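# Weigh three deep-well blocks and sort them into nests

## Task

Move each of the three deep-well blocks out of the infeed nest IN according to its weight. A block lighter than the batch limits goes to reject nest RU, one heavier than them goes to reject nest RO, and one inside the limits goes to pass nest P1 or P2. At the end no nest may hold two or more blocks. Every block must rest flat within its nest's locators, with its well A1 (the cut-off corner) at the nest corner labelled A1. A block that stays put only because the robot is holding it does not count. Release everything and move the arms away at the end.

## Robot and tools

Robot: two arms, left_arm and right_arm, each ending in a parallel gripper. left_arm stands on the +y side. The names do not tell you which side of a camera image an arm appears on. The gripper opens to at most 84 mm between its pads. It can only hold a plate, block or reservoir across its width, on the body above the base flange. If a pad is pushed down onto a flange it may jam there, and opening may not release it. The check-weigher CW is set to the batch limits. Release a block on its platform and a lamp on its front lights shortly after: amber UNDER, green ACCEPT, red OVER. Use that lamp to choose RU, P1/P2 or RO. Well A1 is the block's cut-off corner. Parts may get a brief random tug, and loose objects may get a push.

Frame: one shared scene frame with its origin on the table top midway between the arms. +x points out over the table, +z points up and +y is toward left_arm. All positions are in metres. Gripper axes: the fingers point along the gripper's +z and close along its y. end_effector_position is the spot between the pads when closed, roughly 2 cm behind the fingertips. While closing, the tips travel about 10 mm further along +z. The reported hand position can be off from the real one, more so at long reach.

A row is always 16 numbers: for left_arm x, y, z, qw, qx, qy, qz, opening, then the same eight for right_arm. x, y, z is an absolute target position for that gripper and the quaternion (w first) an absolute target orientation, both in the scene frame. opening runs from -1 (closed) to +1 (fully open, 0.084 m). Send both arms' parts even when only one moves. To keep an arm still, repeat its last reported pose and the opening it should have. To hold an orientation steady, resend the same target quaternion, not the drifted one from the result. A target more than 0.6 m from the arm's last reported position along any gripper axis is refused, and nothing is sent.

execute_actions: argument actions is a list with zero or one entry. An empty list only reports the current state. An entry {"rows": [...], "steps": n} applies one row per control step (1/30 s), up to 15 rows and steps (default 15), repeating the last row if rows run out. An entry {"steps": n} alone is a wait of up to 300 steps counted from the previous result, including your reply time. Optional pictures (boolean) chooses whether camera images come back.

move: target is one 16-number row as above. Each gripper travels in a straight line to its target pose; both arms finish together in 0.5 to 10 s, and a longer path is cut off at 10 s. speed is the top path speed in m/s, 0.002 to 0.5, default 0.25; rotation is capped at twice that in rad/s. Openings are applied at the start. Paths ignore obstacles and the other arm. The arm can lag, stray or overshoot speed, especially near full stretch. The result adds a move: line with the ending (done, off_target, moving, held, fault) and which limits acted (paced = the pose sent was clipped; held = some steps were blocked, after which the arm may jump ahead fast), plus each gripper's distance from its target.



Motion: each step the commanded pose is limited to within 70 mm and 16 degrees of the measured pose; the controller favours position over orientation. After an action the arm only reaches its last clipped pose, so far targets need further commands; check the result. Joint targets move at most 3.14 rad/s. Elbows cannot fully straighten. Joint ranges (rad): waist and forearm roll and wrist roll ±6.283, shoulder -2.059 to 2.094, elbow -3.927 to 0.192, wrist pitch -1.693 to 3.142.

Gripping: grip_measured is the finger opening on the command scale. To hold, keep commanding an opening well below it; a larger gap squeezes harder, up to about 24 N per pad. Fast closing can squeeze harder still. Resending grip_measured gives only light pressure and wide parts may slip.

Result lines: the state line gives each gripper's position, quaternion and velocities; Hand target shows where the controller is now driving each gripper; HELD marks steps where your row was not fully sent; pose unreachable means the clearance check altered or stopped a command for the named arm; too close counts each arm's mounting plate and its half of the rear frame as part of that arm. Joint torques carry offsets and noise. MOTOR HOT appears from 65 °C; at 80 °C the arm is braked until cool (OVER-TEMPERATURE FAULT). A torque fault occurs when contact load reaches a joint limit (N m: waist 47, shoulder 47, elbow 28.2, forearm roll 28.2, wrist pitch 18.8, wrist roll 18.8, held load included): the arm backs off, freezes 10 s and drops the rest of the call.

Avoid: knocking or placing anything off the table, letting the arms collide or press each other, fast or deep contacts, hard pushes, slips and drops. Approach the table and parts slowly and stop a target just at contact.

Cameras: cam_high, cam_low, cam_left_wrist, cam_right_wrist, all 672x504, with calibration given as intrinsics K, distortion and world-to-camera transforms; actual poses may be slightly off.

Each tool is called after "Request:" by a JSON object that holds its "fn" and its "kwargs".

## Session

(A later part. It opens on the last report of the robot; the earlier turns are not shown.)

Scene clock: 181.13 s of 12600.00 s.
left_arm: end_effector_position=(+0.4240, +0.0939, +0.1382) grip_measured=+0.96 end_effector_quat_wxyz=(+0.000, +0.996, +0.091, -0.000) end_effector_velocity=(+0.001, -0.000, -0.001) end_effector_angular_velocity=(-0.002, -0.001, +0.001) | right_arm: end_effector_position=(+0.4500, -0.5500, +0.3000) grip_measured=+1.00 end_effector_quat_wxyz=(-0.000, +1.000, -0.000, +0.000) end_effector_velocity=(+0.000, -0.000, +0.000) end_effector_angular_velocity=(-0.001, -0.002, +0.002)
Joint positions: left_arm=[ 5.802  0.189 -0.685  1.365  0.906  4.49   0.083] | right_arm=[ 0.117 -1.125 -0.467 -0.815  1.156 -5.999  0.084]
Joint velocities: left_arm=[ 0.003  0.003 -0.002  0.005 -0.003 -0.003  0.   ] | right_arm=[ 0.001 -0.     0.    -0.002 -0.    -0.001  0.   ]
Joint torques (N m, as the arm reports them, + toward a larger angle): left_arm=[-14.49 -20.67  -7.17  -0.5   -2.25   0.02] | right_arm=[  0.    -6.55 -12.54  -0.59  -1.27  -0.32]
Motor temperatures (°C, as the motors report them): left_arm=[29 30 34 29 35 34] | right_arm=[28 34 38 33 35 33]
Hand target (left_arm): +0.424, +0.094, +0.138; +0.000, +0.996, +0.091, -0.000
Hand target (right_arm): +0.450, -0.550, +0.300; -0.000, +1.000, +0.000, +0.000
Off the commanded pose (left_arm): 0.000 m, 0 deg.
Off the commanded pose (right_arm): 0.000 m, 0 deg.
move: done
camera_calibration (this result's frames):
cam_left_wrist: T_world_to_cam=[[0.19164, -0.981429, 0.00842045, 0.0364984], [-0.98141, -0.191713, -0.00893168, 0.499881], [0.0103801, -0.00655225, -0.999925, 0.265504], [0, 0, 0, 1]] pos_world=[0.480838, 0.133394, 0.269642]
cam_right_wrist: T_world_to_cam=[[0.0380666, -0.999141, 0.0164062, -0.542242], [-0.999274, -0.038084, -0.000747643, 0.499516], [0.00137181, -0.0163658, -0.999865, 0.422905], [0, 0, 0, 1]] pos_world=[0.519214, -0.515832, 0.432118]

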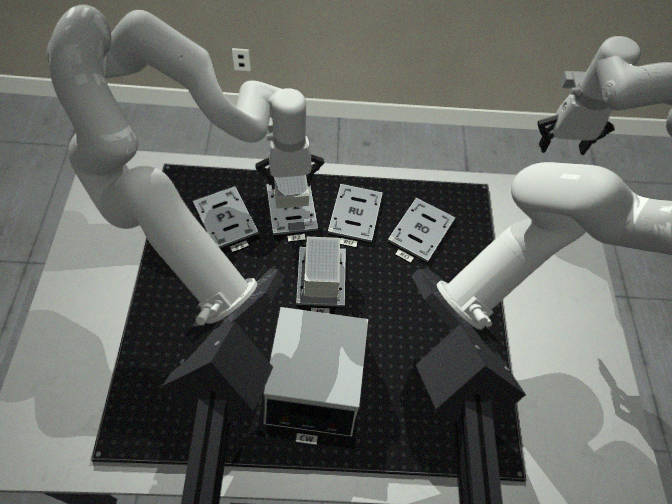

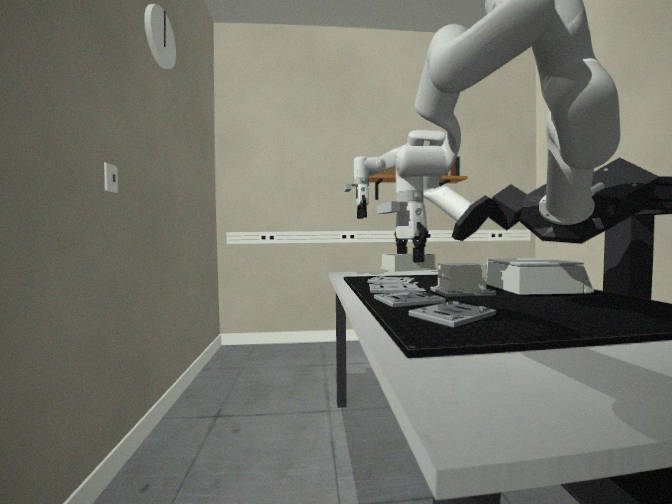

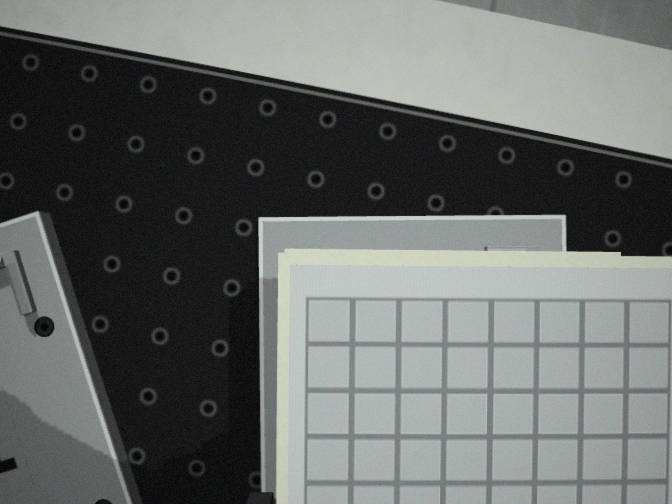

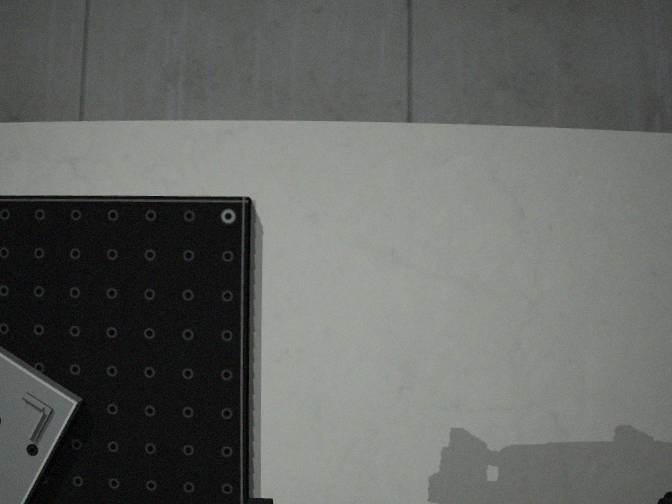

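Request:
{"fn": "move", "kwargs": {"target": [0.4214,0.0905,0.072,0,0.9948,0.1015,0,-1,0.45,-0.55,0.3,0,1,0,0,1], "speed": 0.035}}

Request:
{"fn": "move", "kwargs": {"target": [0.4214,0.0905,0.072,0,0.9948,0.1015,0,-1,0.45,-0.55,0.3,0,1,0,0,1], "speed": 0.01}}

Request:
{"fn": "zoom_image", "kwargs": {"camera": "cam_left_wrist", "region": [200,160,672,340]}}

Scene clock: 196.23 s of 12600.00 s.
left_arm: end_effector_position=(+0.4214, +0.0903, +0.0723) grip_measured=+0.96 end_effector_quat_wxyz=(+0.000, +0.995, +0.101, -0.000) end_effector_velocity=(+0.001, -0.001, -0.001) end_effector_angular_velocity=(-0.002, -0.002, +0.001) | right_arm: end_effector_position=(+0.4500, -0.5500, +0.3000) grip_measured=+1.00 end_effector_quat_wxyz=(-0.000, +1.000, -0.000, -0.000) end_effector_velocity=(-0.000, -0.000, -0.000) end_effector_angular_velocity=(-0.001, -0.000, +0.001)
Joint positions: left_arm=[ 5.941  0.358 -0.768  1.557  0.836  4.366  0.083] | right_arm=[ 0.117 -1.125 -0.467 -0.815  1.156 -5.999  0.084]
Joint velocities: left_arm=[ 0.002  0.004 -0.003  0.005 -0.002 -0.004  0.   ] | right_arm=[-0.    -0.     0.    -0.001 -0.    -0.001  0.   ]
Joint torques (N m, as the arm reports them, + toward a larger angle): left_arm=[-15.72 -22.82  -4.38  -0.62  -2.24   0.14] | right_arm=[ -0.5   -6.44 -12.47  -0.76  -1.3    0.19]
Motor temperatures (°C, as the motors report them): left_arm=[29 30 34 29 35 34] | right_arm=[28 34 38 33 35 33]
Hand target (left_arm): +0.421, +0.090, +0.072; +0.000, +0.995, +0.101, -0.000
Hand target (right_arm): +0.450, -0.550, +0.300; -0.000, +1.000, -0.000, -0.000
Off the commanded pose (left_arm): 0.000 m, 0 deg.
Off the commanded pose (right_arm): 0.000 m, 0 deg.
After step 90, 9.83 s passed at rest.
move: done
camera_calibration (this result's frames):
cam_left_wrist: T_world_to_cam=[[0.211296, -0.977384, 0.00861594, 0.0253846], [-0.977366, -0.21137, -0.00883764, 0.496144], [0.0104589, -0.00655357, -0.999924, 0.199542], [0, 0, 0, 1]] pos_world=[0.477464, 0.130988, 0.203693]
cam_right_wrist: T_world_to_cam=[[0.0380667, -0.999141, 0.0164062, -0.542242], [-0.999274, -0.038084, -0.000747461, 0.499516], [0.00137163, -0.0163658, -0.999865, 0.422905], [0, 0, 0, 1]] pos_world=[0.519214, -0.515832, 0.432118]

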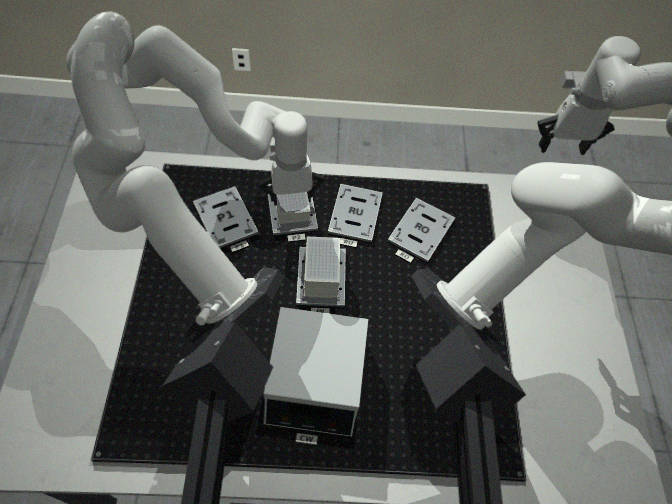

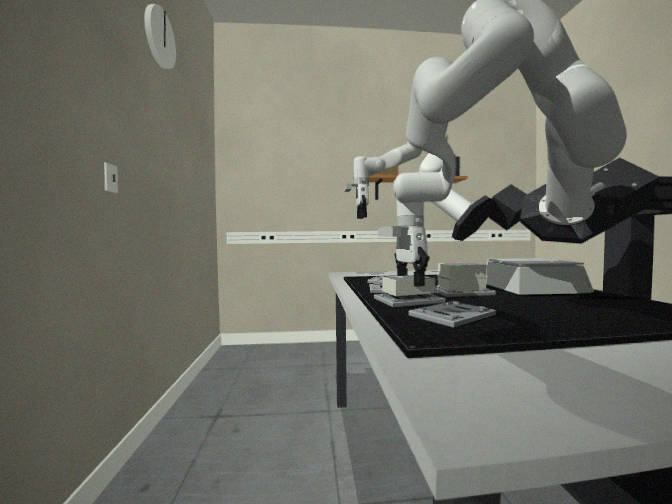

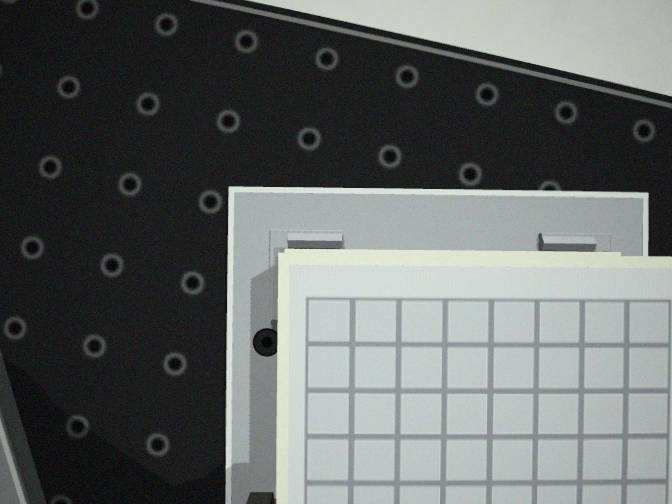

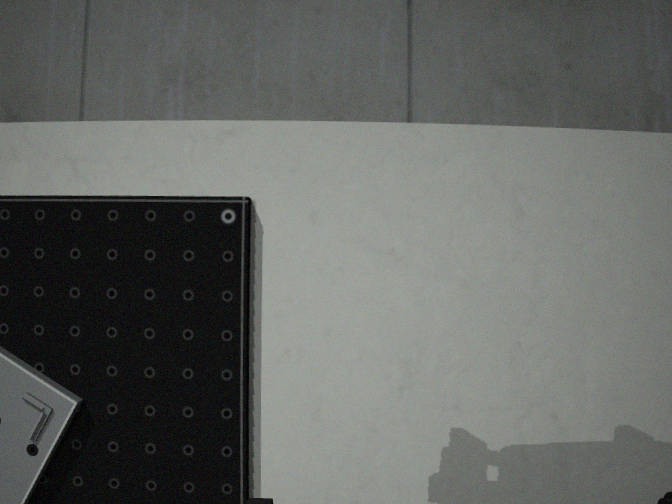

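Scene clock: 196.93 s of 12600.00 s.
left_arm: end_effector_position=(+0.4214, +0.0905, +0.0720) grip_measured=+0.96 end_effector_quat_wxyz=(+0.000, +0.995, +0.102, -0.000) end_effector_velocity=(+0.000, +0.001, -0.001) end_effector_angular_velocity=(+0.002, +0.001, +0.001) | right_arm: end_effector_position=(+0.4500, -0.5500, +0.3000) grip_measured=+1.00 end_effector_quat_wxyz=(-0.000, +1.000, -0.000, +0.000) end_effector_velocity=(+0.000, +0.000, +0.000) end_effector_angular_velocity=(+0.000, -0.001, +0.000)
Joint positions: left_arm=[ 5.942  0.359 -0.768  1.558  0.836  4.365  0.083] | right_arm=[ 0.117 -1.125 -0.467 -0.815  1.156 -5.999  0.084]
Joint velocities: left_arm=[ 0.002  0.    -0.     0.001  0.001 -0.     0.   ] | right_arm=[-0.    -0.     0.     0.    -0.001 -0.001 -0.   ]
Joint torques (N m, as the arm reports them, + toward a larger angle): left_arm=[-15.49 -22.61  -4.24  -0.31  -2.13  -0.01] | right_arm=[  0.4   -5.95 -12.26  -0.55  -1.09  -0.21]
Motor temperatures (°C, as the motors report them): left_arm=[29 30 34 29 35 34] | right_arm=[28 34 38 33 35 33]
Hand target (left_arm): +0.421, +0.090, +0.072; +0.000, +0.995, +0.102, -0.000
Hand target (right_arm): +0.450, -0.550, +0.300; -0.000, +1.000, -0.000, +0.000
Off the commanded pose (left_arm): 0.000 m, 0 deg.
Off the commanded pose (right_arm): 0.000 m, 0 deg.
move: done
camera_calibration (this result's frames):
cam_left_wrist: T_world_to_cam=[[0.211372, -0.977371, 0.0081861, 0.025545], [-0.977348, -0.211443, -0.00906678, 0.496155], [0.0105925, -0.00608421, -0.999925, 0.19918], [0, 0, 0, 1]] pos_world=[0.477407, 0.131087, 0.203454]
cam_right_wrist: T_world_to_cam=[[0.0380666, -0.999141, 0.0164061, -0.542242], [-0.999274, -0.0380839, -0.000747692, 0.499516], [0.00137186, -0.0163657, -0.999865, 0.422905], [0, 0, 0, 1]] pos_world=[0.519214, -0.515832, 0.432118]

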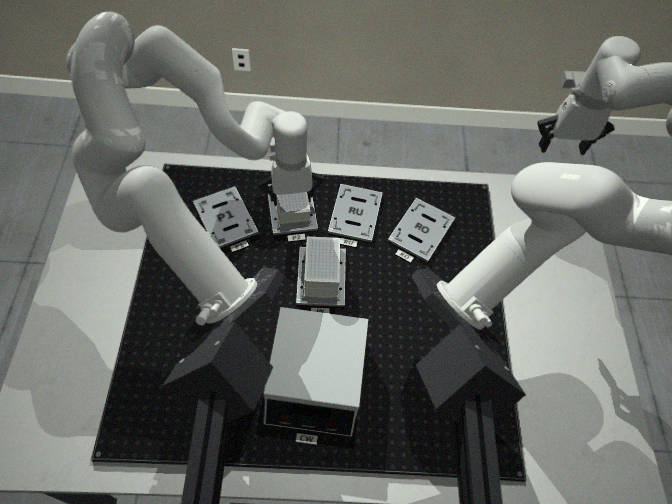

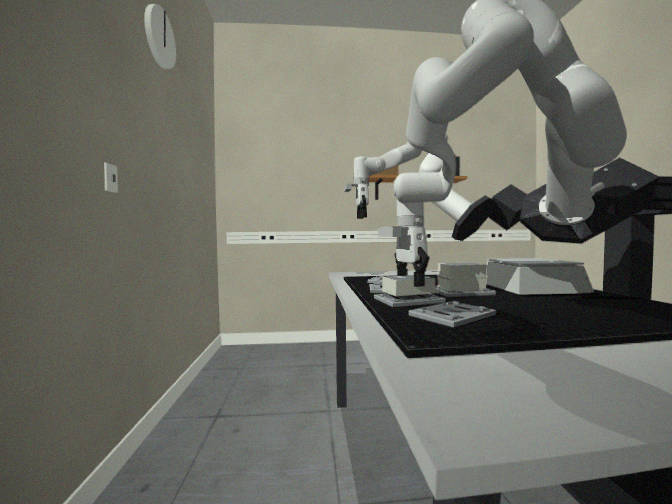

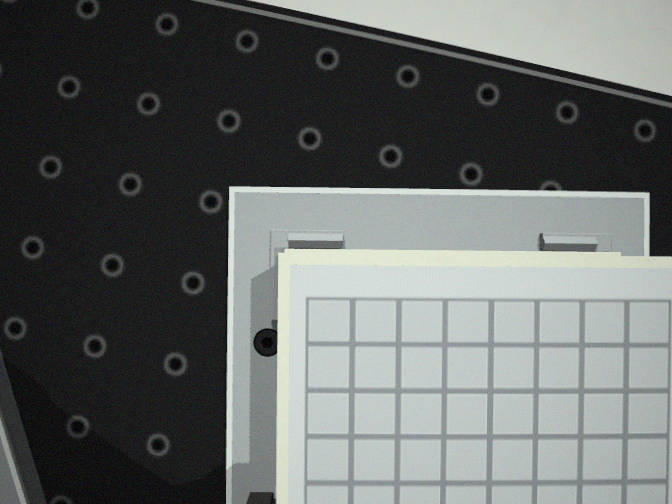

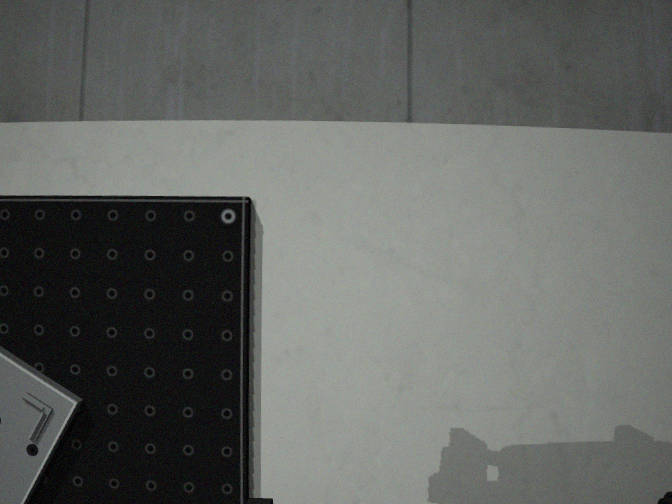

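Region (200, 160, 672, 340) of cam_left_wrist's 672x504 image, scaled by 1.068, with more detail than that image has; it fills the top 192 rows of this view, and the rest is white.

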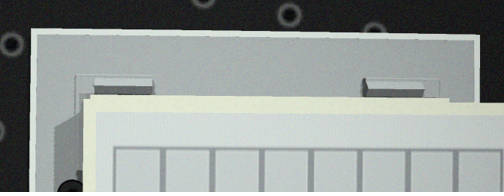

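Request:
{"fn": "move", "kwargs": {"target": [0.4211,0.0903,0.070,0,0.9951,0.0993,0,-1,0.45,-0.55,0.3,0,1,0,0,1], "speed": 0.008}}

Request:
{"fn": "move", "kwargs": {"target": [0.4211,0.0903,0.0592,0,0.9951,0.0993,0,-1,0.45,-0.55,0.3,0,1,0,0,1], "speed": 0.008}}

Scene clock: 209.90 s of 12600.00 s.
left_arm: end_effector_position=(+0.4211, +0.0903, +0.0701) grip_measured=+0.96 end_effector_quat_wxyz=(-0.000, +0.995, +0.099, -0.000) end_effector_velocity=(+0.000, -0.000, -0.001) end_effector_angular_velocity=(-0.001, -0.000, -0.002) | right_arm: end_effector_position=(+0.4500, -0.5500, +0.3000) grip_measured=+1.00 end_effector_quat_wxyz=(-0.000, +1.000, -0.000, +0.000) end_effector_velocity=(+0.001, +0.000, +0.000) end_effector_angular_velocity=(-0.000, -0.002, +0.002)
Joint positions: left_arm=[ 5.945  0.364 -0.771  1.563  0.835  4.366  0.083] | right_arm=[ 0.117 -1.125 -0.467 -0.815  1.156 -5.999  0.084]
Joint velocities: left_arm=[ 0.002  0.002 -0.001  0.003 -0.001  0.001 -0.   ] | right_arm=[ 0.001 -0.     0.    -0.001 -0.002 -0.001  0.   ]
Joint torques (N m, as the arm reports them, + toward a larger angle): left_arm=[-15.7  -22.7   -4.19  -0.52  -2.15   0.11] | right_arm=[  0.51  -6.64 -12.6   -1.11  -1.37   0.02]
Motor temperatures (°C, as the motors report them): left_arm=[29 30 33 29 35 34] | right_arm=[28 34 38 33 35 33]
Hand target (left_arm): +0.421, +0.090, +0.070; +0.000, +0.995, +0.099, -0.000
Hand target (right_arm): +0.450, -0.550, +0.300; -0.000, +1.000, +0.000, -0.000
Off the commanded pose (left_arm): 0.000 m, 0 deg.
Off the commanded pose (right_arm): 0.000 m, 0 deg.
After step 90, 9.27 s passed at rest.
move: done
camera_calibration (this result's frames):
cam_left_wrist: T_world_to_cam=[[0.207203, -0.978264, 0.00815692, 0.0272822], [-0.978241, -0.207273, -0.0090413, 0.495797], [0.0105355, -0.00610606, -0.999926, 0.197274], [0, 0, 0, 1]] pos_world=[0.477277, 0.130659, 0.201519]
cam_right_wrist: T_world_to_cam=[[0.0380666, -0.999141, 0.0164062, -0.542242], [-0.999274, -0.038084, -0.000747533, 0.499516], [0.0013717, -0.0163658, -0.999865, 0.422905], [0, 0, 0, 1]] pos_world=[0.519214, -0.515832, 0.432118]

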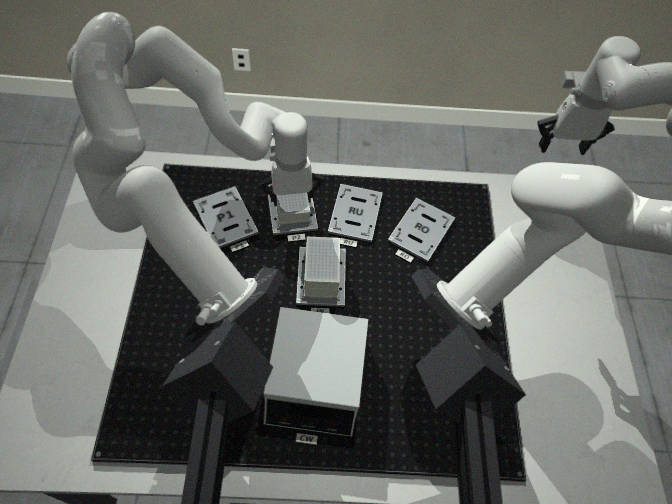

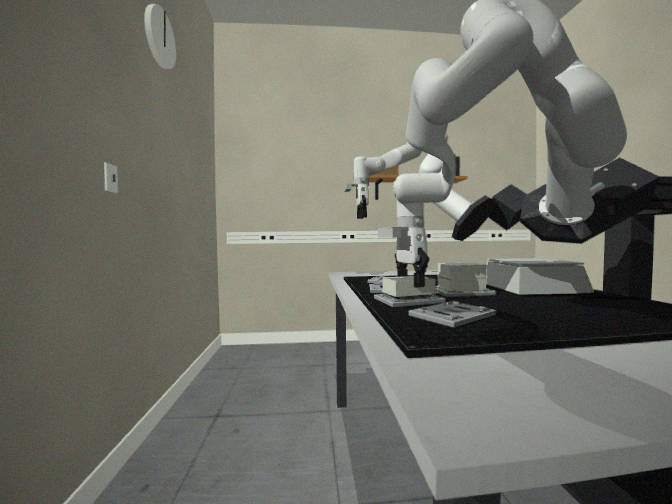

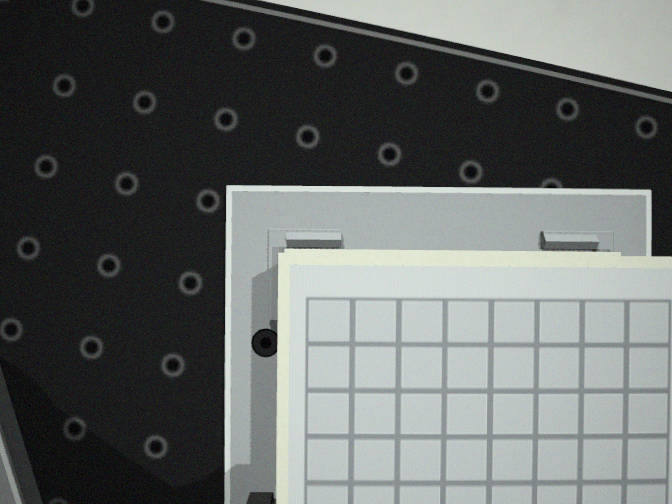

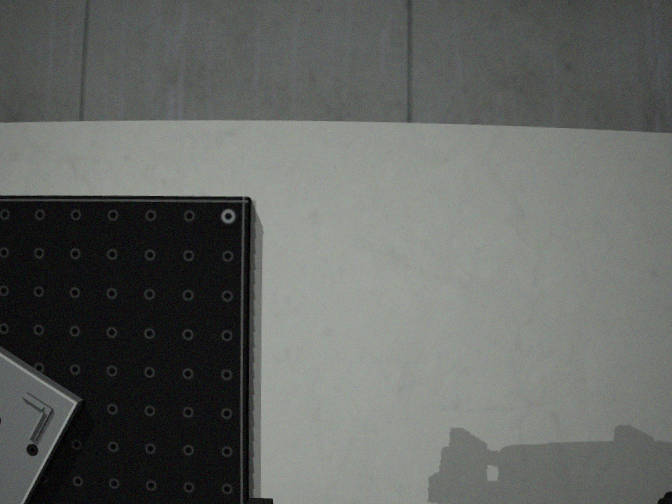

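Scene clock: 211.47 s of 12600.00 s.
left_arm: end_effector_position=(+0.4212, +0.0903, +0.0594) grip_measured=+0.96 end_effector_quat_wxyz=(+0.000, +0.995, +0.099, +0.000) end_effector_velocity=(-0.000, -0.001, -0.001) end_effector_angular_velocity=(-0.003, +0.000, +0.000) | right_arm: end_effector_position=(+0.4500, -0.5500, +0.3000) grip_measured=+1.00 end_effector_quat_wxyz=(+0.000, +1.000, -0.000, +0.000) end_effector_velocity=(+0.000, +0.000, +0.000) end_effector_angular_velocity=(+0.002, -0.000, -0.002)
Joint positions: left_arm=[ 5.967  0.391 -0.788  1.593  0.826  4.352  0.083] | right_arm=[ 0.117 -1.125 -0.467 -0.815  1.156 -5.999  0.084]
Joint velocities: left_arm=[ 0.002  0.005 -0.003  0.004 -0.003 -0.003  0.   ] | right_arm=[-0.     0.    -0.     0.002 -0.001  0.001 -0.   ]
Joint torques (N m, as the arm reports them, + toward a larger angle): left_arm=[-15.29 -22.84  -3.34  -0.52  -2.29   0.05] | right_arm=[  0.06  -6.78 -12.46  -0.89  -1.33  -0.11]
Motor temperatures (°C, as the motors report them): left_arm=[29 30 33 29 35 34] | right_arm=[28 34 38 33 35 33]
Hand target (left_arm): +0.421, +0.090, +0.059; +0.000, +0.995, +0.099, -0.000
Hand target (right_arm): +0.450, -0.550, +0.300; +0.000, +1.000, -0.000, -0.000
Off the commanded pose (left_arm): 0.000 m, 0 deg.
Off the commanded pose (right_arm): 0.000 m, 0 deg.
move: done
camera_calibration (this result's frames):
cam_left_wrist: T_world_to_cam=[[0.207218, -0.97826, 0.00821121, 0.0273257], [-0.978236, -0.207291, -0.00921881, 0.495851], [0.0107205, -0.0061222, -0.999924, 0.18651], [0, 0, 0, 1]] pos_world=[0.477397, 0.130659, 0.190843]
cam_right_wrist: T_world_to_cam=[[0.0380667, -0.999141, 0.0164062, -0.542243], [-0.999274, -0.038084, -0.000747633, 0.499516], [0.00137181, -0.0163659, -0.999865, 0.422905], [0, 0, 0, 1]] pos_world=[0.519214, -0.515832, 0.432118]

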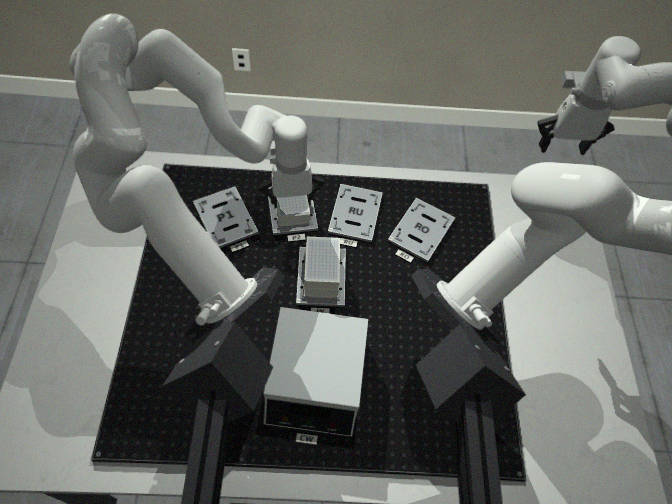

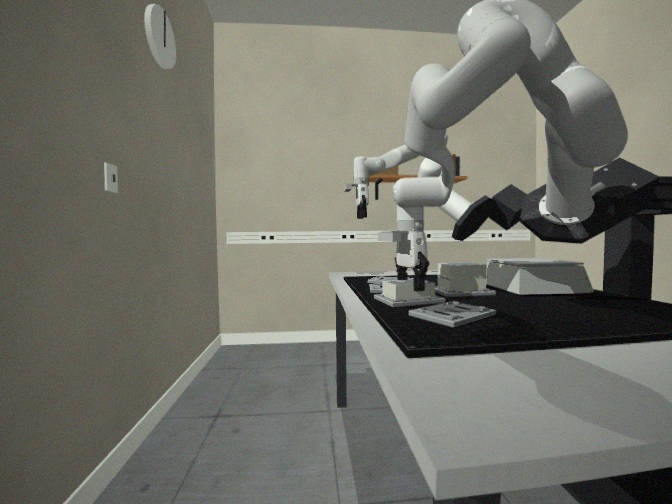

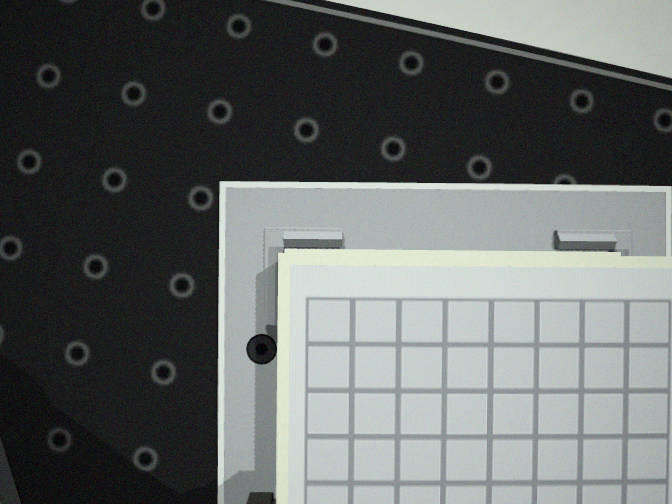

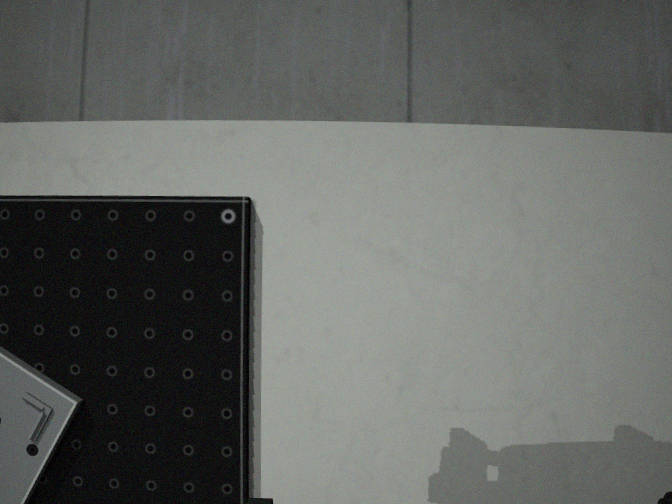

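Request:
{"fn": "move", "kwargs": {"target": [0.4213,0.0903,0.0592,0,0.9951,0.0993,0,1,0.45,-0.55,0.3,0,1,0,0,1], "speed": 0.004}}

Request:
{"fn": "move", "kwargs": {"target": [0.4213,0.0903,0.15,0,0.9951,0.0993,0,1,0.45,-0.55,0.3,0,1,0,0,1], "speed": 0.05}}

Request:
{"fn": "move", "kwargs": {"target": [0.2115,0.0001,0.15,0,1,0.008,0,1,0.45,-0.55,0.3,0,1,0,0,1], "speed": 0.12}}

Request:
{"fn": "move", "kwargs": {"target": [0.2115,0.0001,0.1255,0,1,0.008,0,1,0.45,-0.55,0.3,0,1,0,0,1], "speed": 0.02}}

Scene clock: 234.27 s of 12600.00 s.
left_arm: end_effector_position=(+0.4212, +0.0903, +0.0592) grip_measured=+1.00 end_effector_quat_wxyz=(+0.000, +0.995, +0.099, -0.000) end_effector_velocity=(+0.000, +0.000, -0.000) end_effector_angular_velocity=(+0.001, -0.001, +0.000) | right_arm: end_effector_position=(+0.4500, -0.5500, +0.3000) grip_measured=+1.00 end_effector_quat_wxyz=(-0.000, +1.000, -0.000, +0.000) end_effector_velocity=(+0.000, +0.000, +0.000) end_effector_angular_velocity=(+0.000, -0.002, +0.001)
Joint positions: left_arm=[ 5.967  0.392 -0.789  1.593  0.826  4.353  0.084] | right_arm=[ 0.117 -1.125 -0.467 -0.815  1.156 -5.999  0.084]
Joint velocities: left_arm=[ 0.001 -0.    -0.001  0.     0.001  0.     0.   ] | right_arm=[ 0.     0.     0.    -0.    -0.002 -0.    -0.   ]
Joint torques (N m, as the arm reports them, + toward a larger angle): left_arm=[-15.32 -22.61  -3.71  -0.54  -2.1    0.01] | right_arm=[  0.53  -6.43 -12.53  -0.76  -1.36  -0.23]
Motor temperatures (°C, as the motors report them): left_arm=[29 30 33 29 35 34] | right_arm=[28 34 38 33 35 33]
Hand target (left_arm): +0.421, +0.090, +0.059; +0.000, +0.995, +0.099, -0.000
Hand target (right_arm): +0.450, -0.550, +0.300; -0.000, +1.000, +0.000, +0.000
Off the commanded pose (left_arm): 0.000 m, 0 deg.
Off the commanded pose (right_arm): 0.000 m, 0 deg.
After step 90, 19.10 s passed at rest.
move: done
camera_calibration (this result's frames):
cam_left_wrist: T_world_to_cam=[[0.206909, -0.978326, 0.00820251, 0.0274347], [-0.978304, -0.206979, -0.00896137, 0.495795], [0.0104649, -0.00617036, -0.999926, 0.186434], [0, 0, 0, 1]] pos_world=[0.47741, 0.13061, 0.190639]
cam_right_wrist: T_world_to_cam=[[0.0380665, -0.999141, 0.0164062, -0.542242], [-0.999274, -0.0380839, -0.000747667, 0.499516], [0.00137184, -0.0163658, -0.999865, 0.422905], [0, 0, 0, 1]] pos_world=[0.519214, -0.515832, 0.432118]

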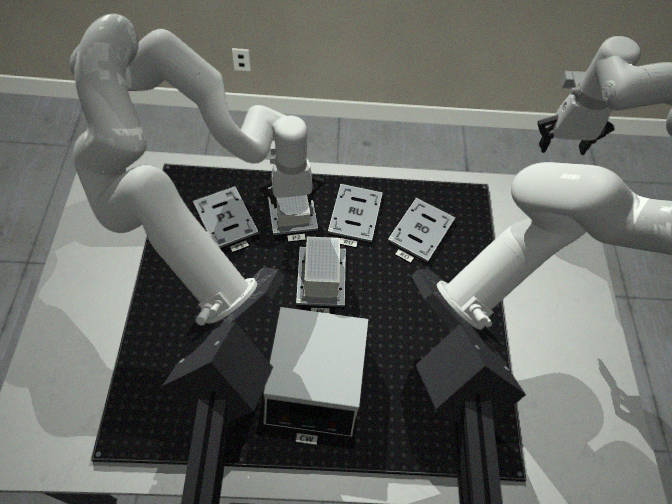

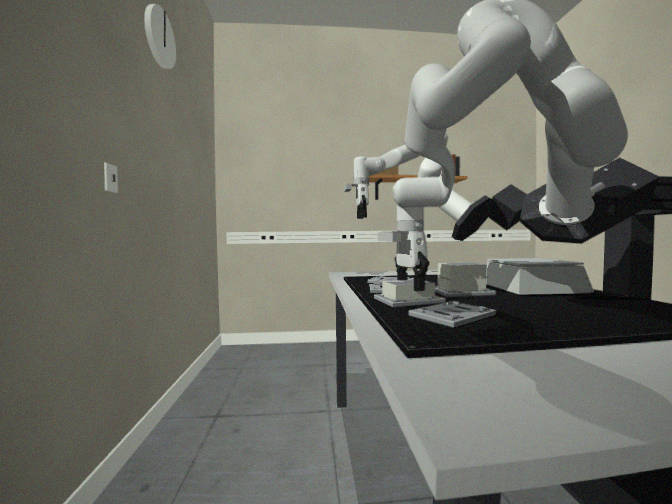

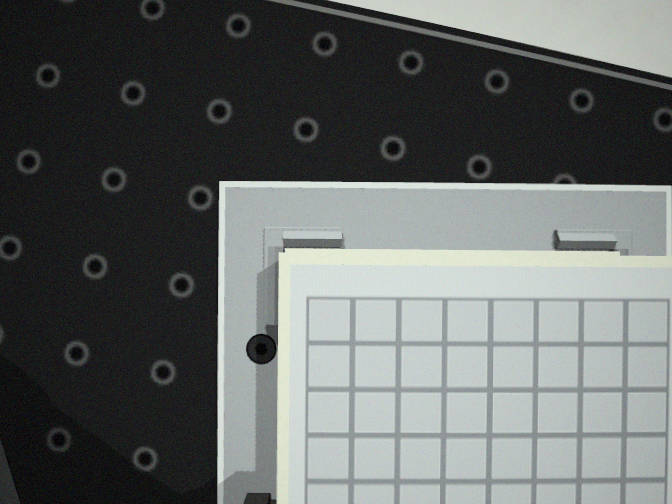

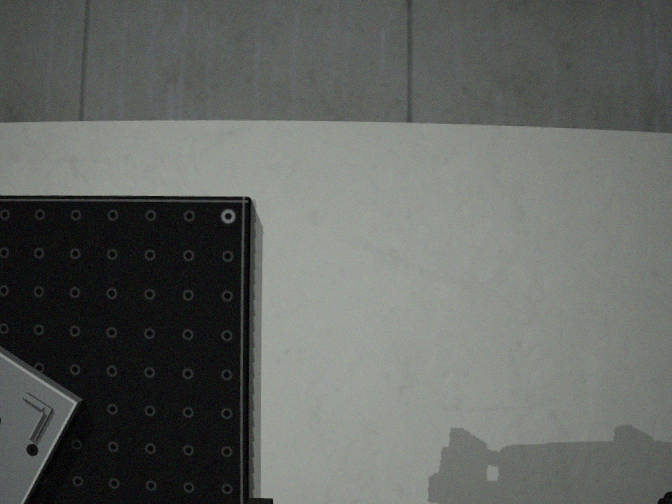

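Scene clock: 236.50 s of 12600.00 s.
left_arm: end_effector_position=(+0.4212, +0.0906, +0.1497) grip_measured=+1.00 end_effector_quat_wxyz=(-0.000, +0.995, +0.099, +0.000) end_effector_velocity=(-0.000, -0.000, +0.002) end_effector_angular_velocity=(-0.002, +0.001, -0.001) | right_arm: end_effector_position=(+0.4500, -0.5500, +0.3000) grip_measured=+1.00 end_effector_quat_wxyz=(-0.000, +1.000, +0.000, +0.000) end_effector_velocity=(+0.000, +0.000, +0.000) end_effector_angular_velocity=(-0.000, -0.000, +0.001)
Joint positions: left_arm=[ 5.767  0.173 -0.677  1.332  0.925  4.478  0.084] | right_arm=[ 0.117 -1.125 -0.467 -0.815  1.156 -5.999  0.084]
Joint velocities: left_arm=[-0.004 -0.004  0.002 -0.006  0.001  0.004 -0.   ] | right_arm=[ 0.001 -0.     0.    -0.001  0.001 -0.    -0.   ]
Joint torques (N m, as the arm reports them, + toward a larger angle): left_arm=[-14.11 -19.81  -7.51  -0.41  -2.17   0.04] | right_arm=[  0.83  -6.45 -12.36  -0.76  -1.16  -0.34]
Motor temperatures (°C, as the motors report them): left_arm=[29 30 33 29 35 34] | right_arm=[28 34 38 33 35 33]
Hand target (left_arm): +0.421, +0.091, +0.150; -0.000, +0.995, +0.099, +0.000
Hand target (right_arm): +0.450, -0.550, +0.300; +0.000, +1.000, -0.000, +0.000
Off the commanded pose (left_arm): 0.000 m, 0 deg.
Off the commanded pose (right_arm): 0.000 m, 0 deg.
move: done
camera_calibration (this result's frames):
cam_left_wrist: T_world_to_cam=[[0.207067, -0.978298, 0.00756405, 0.0269965], [-0.978268, -0.207133, -0.0093758, 0.496748], [0.0107391, -0.00545824, -0.999927, 0.276714], [0, 0, 0, 1]] pos_world=[0.477391, 0.130814, 0.281147]
cam_right_wrist: T_world_to_cam=[[0.0380668, -0.999141, 0.0164061, -0.542242], [-0.999274, -0.0380841, -0.000747612, 0.499516], [0.00137178, -0.0163658, -0.999865, 0.422905], [0, 0, 0, 1]] pos_world=[0.519214, -0.515832, 0.432118]

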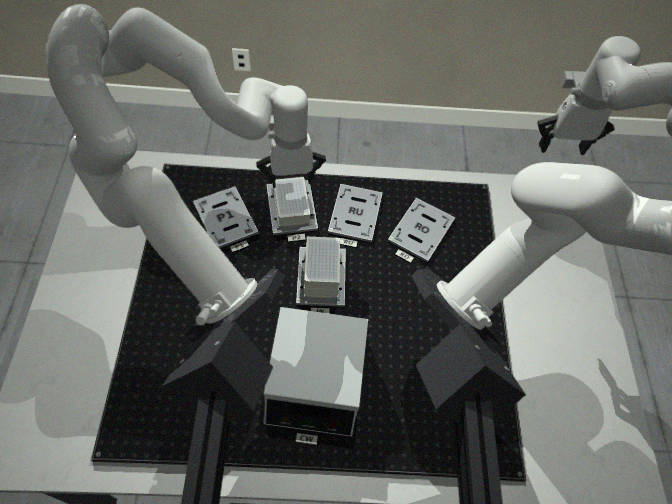

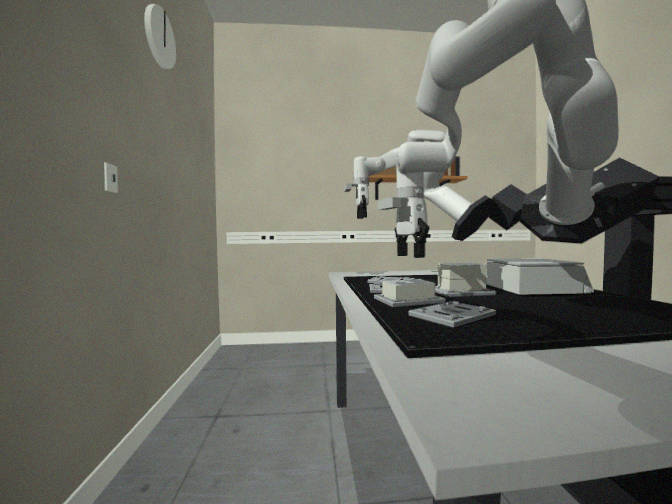

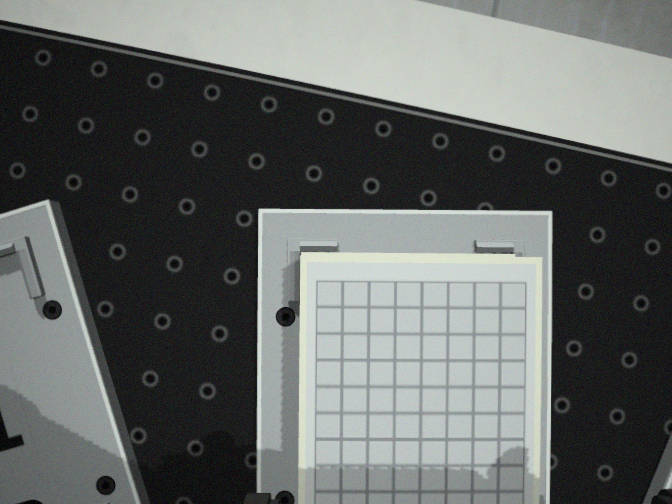

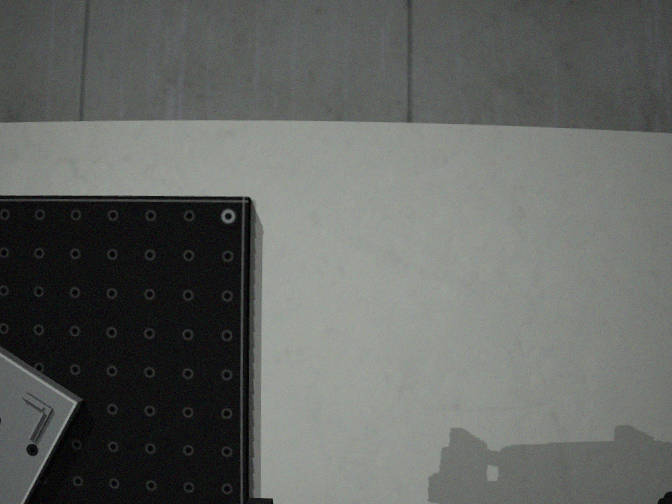

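Scene clock: 238.90 s of 12600.00 s.
left_arm: end_effector_position=(+0.2118, +0.0009, +0.1498) grip_measured=+1.00 end_effector_quat_wxyz=(+0.000, +1.000, +0.008, +0.000) end_effector_velocity=(-0.002, -0.001, -0.000) end_effector_angular_velocity=(+0.001, -0.000, -0.002) | right_arm: end_effector_position=(+0.4500, -0.5500, +0.3000) grip_measured=+1.00 end_effector_quat_wxyz=(+0.000, +1.000, +0.000, +0.000) end_effector_velocity=(-0.000, +0.000, -0.000) end_effector_angular_velocity=(+0.001, +0.001, -0.001)
Joint positions: left_arm=[ 5.382  0.592 -0.58   1.357  0.901  4.005  0.084] | right_arm=[ 0.117 -1.125 -0.467 -0.815  1.156 -5.999  0.084]
Joint velocities: left_arm=[-0.005  0.008 -0.002 -0.002  0.    -0.004 -0.   ] | right_arm=[-0.001 -0.     0.     0.001 -0.    -0.001 -0.   ]
Joint torques (N m, as the arm reports them, + toward a larger angle): left_arm=[-14.39 -18.54  -7.02  -0.7   -2.14  -0.01] | right_arm=[  0.33  -6.72 -12.36  -0.5   -1.1   -0.12]
Motor temperatures (°C, as the motors report them): left_arm=[29 30 33 29 35 34] | right_arm=[28 34 38 33 35 33]
Hand target (left_arm): +0.211, +0.001, +0.150; +0.000, +1.000, +0.008, +0.000
Hand target (right_arm): +0.450, -0.550, +0.300; -0.000, +1.000, -0.000, -0.000
Off the commanded pose (left_arm): 0.001 m, 0 deg.
Off the commanded pose (right_arm): 0.000 m, 0 deg.
move: done
camera_calibration (this result's frames):
cam_left_wrist: T_world_to_cam=[[0.0261756, -0.999617, 0.00900439, 0.0207379], [-0.999609, -0.0262616, -0.00956966, 0.277707], [0.00980246, -0.00875038, -0.999914, 0.278817], [0, 0, 0, 1]] pos_world=[0.274323, 0.0304627, 0.281264]
cam_right_wrist: T_world_to_cam=[[0.0380667, -0.999141, 0.0164062, -0.542243], [-0.999274, -0.0380841, -0.000747544, 0.499516], [0.00137172, -0.0163659, -0.999865, 0.422905], [0, 0, 0, 1]] pos_world=[0.519214, -0.515832, 0.432118]

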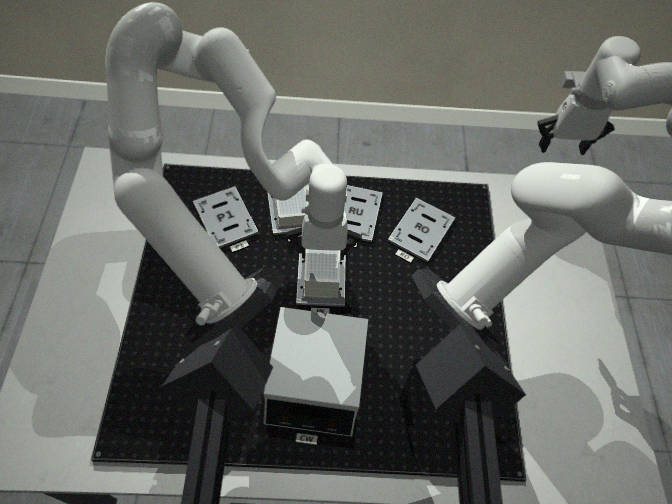

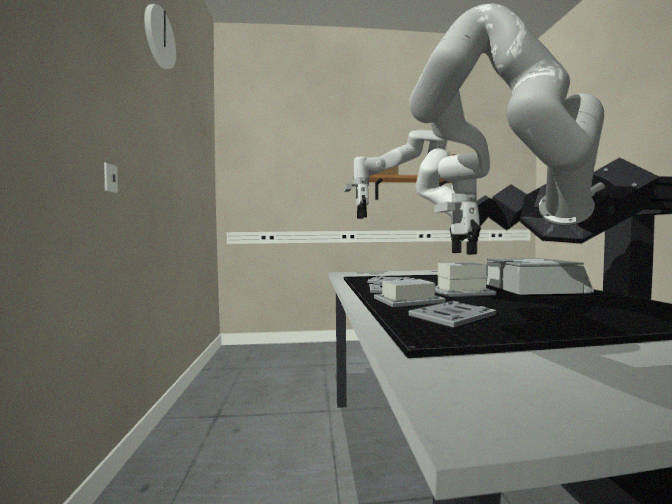

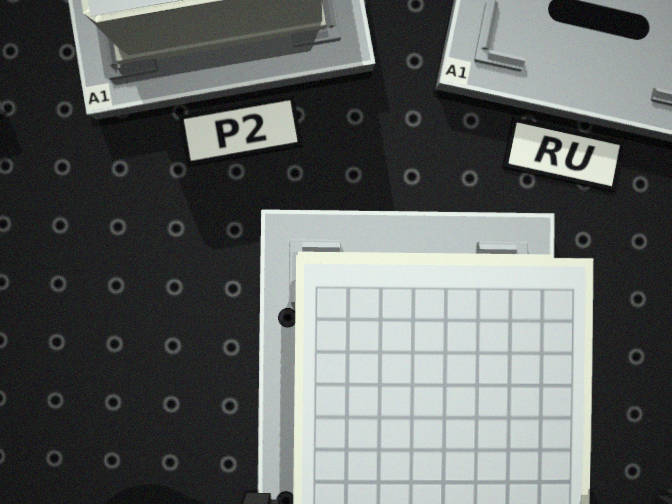

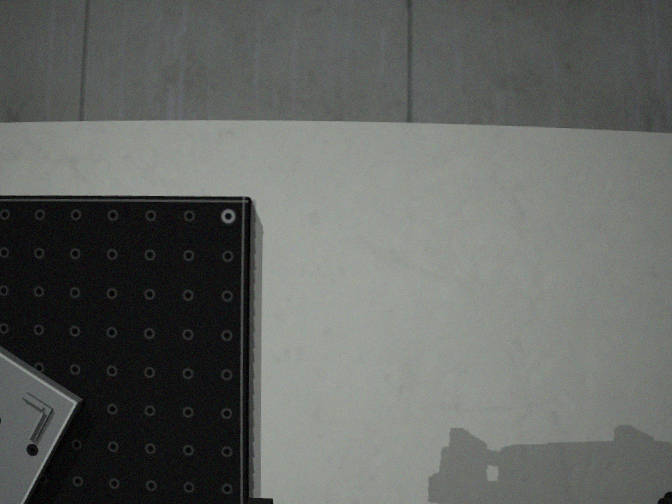

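Scene clock: 240.43 s of 12600.00 s.
left_arm: end_effector_position=(+0.2115, +0.0000, +0.1257) grip_measured=+1.00 end_effector_quat_wxyz=(+0.000, +1.000, +0.008, -0.000) end_effector_velocity=(+0.001, -0.000, -0.001) end_effector_angular_velocity=(+0.000, -0.003, +0.001) | right_arm: end_effector_position=(+0.4500, -0.5500, +0.3000) grip_measured=+1.00 end_effector_quat_wxyz=(-0.000, +1.000, -0.000, +0.000) end_effector_velocity=(+0.000, -0.000, -0.000) end_effector_angular_velocity=(+0.000, -0.000, +0.000)
Joint positions: left_arm=[ 5.45   0.656 -0.608  1.452  0.897  3.96   0.084] | right_arm=[ 0.117 -1.125 -0.467 -0.815  1.156 -5.999  0.084]
Joint velocities: left_arm=[ 0.003  0.004 -0.002  0.007  0.002 -0.004  0.   ] | right_arm=[-0.001 -0.     0.     0.    -0.001 -0.001 -0.   ]
Joint torques (N m, as the arm reports them, + toward a larger angle): left_arm=[-14.86 -18.64  -5.51  -0.63  -2.13   0.07] | right_arm=[ -0.22  -6.21 -12.43  -0.86  -1.17  -0.26]
Motor temperatures (°C, as the motors report them): left_arm=[29 30 33 29 35 34] | right_arm=[28 34 38 33 35 33]
Hand target (left_arm): +0.211, +0.000, +0.126; +0.000, +1.000, +0.008, -0.000
Hand target (right_arm): +0.450, -0.550, +0.300; -0.000, +1.000, -0.000, -0.000
Off the commanded pose (left_arm): 0.000 m, 0 deg.
Off the commanded pose (right_arm): 0.000 m, 0 deg.
move: done
camera_calibration (this result's frames):
cam_left_wrist: T_world_to_cam=[[0.0256068, -0.999637, 0.00835065, 0.0203385], [-0.99963, -0.0256812, -0.00892638, 0.277048], [0.0091376, -0.00811899, -0.999925, 0.254844], [0, 0, 0, 1]] pos_world=[0.274096, 0.0295151, 0.257128]
cam_right_wrist: T_world_to_cam=[[0.0380665, -0.999141, 0.0164062, -0.542242], [-0.999274, -0.0380838, -0.000747707, 0.499516], [0.00137187, -0.0163658, -0.999865, 0.422905], [0, 0, 0, 1]] pos_world=[0.519214, -0.515832, 0.432118]

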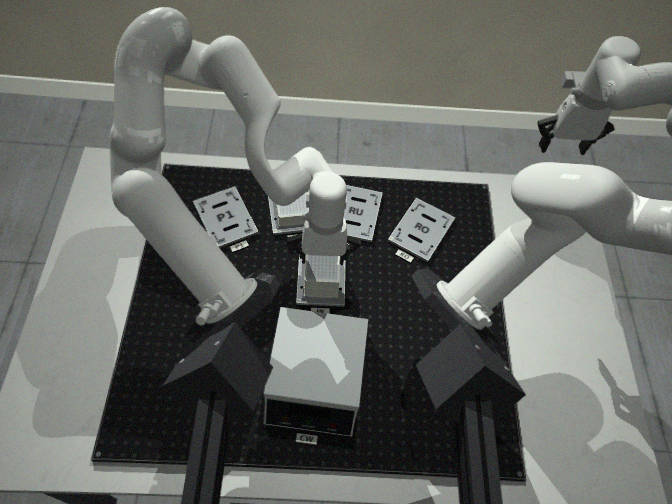

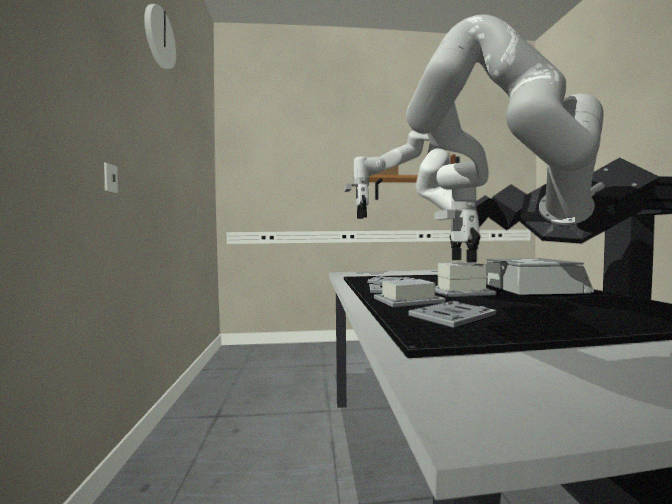

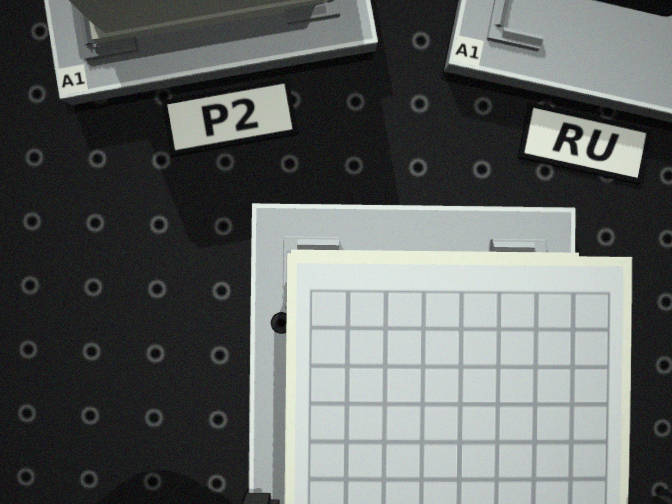

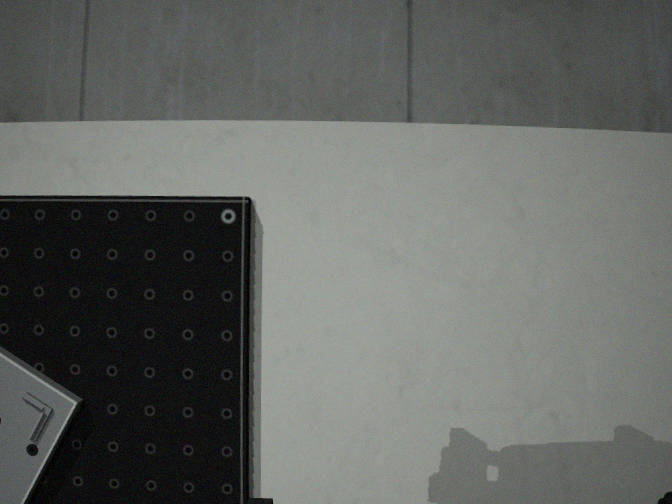

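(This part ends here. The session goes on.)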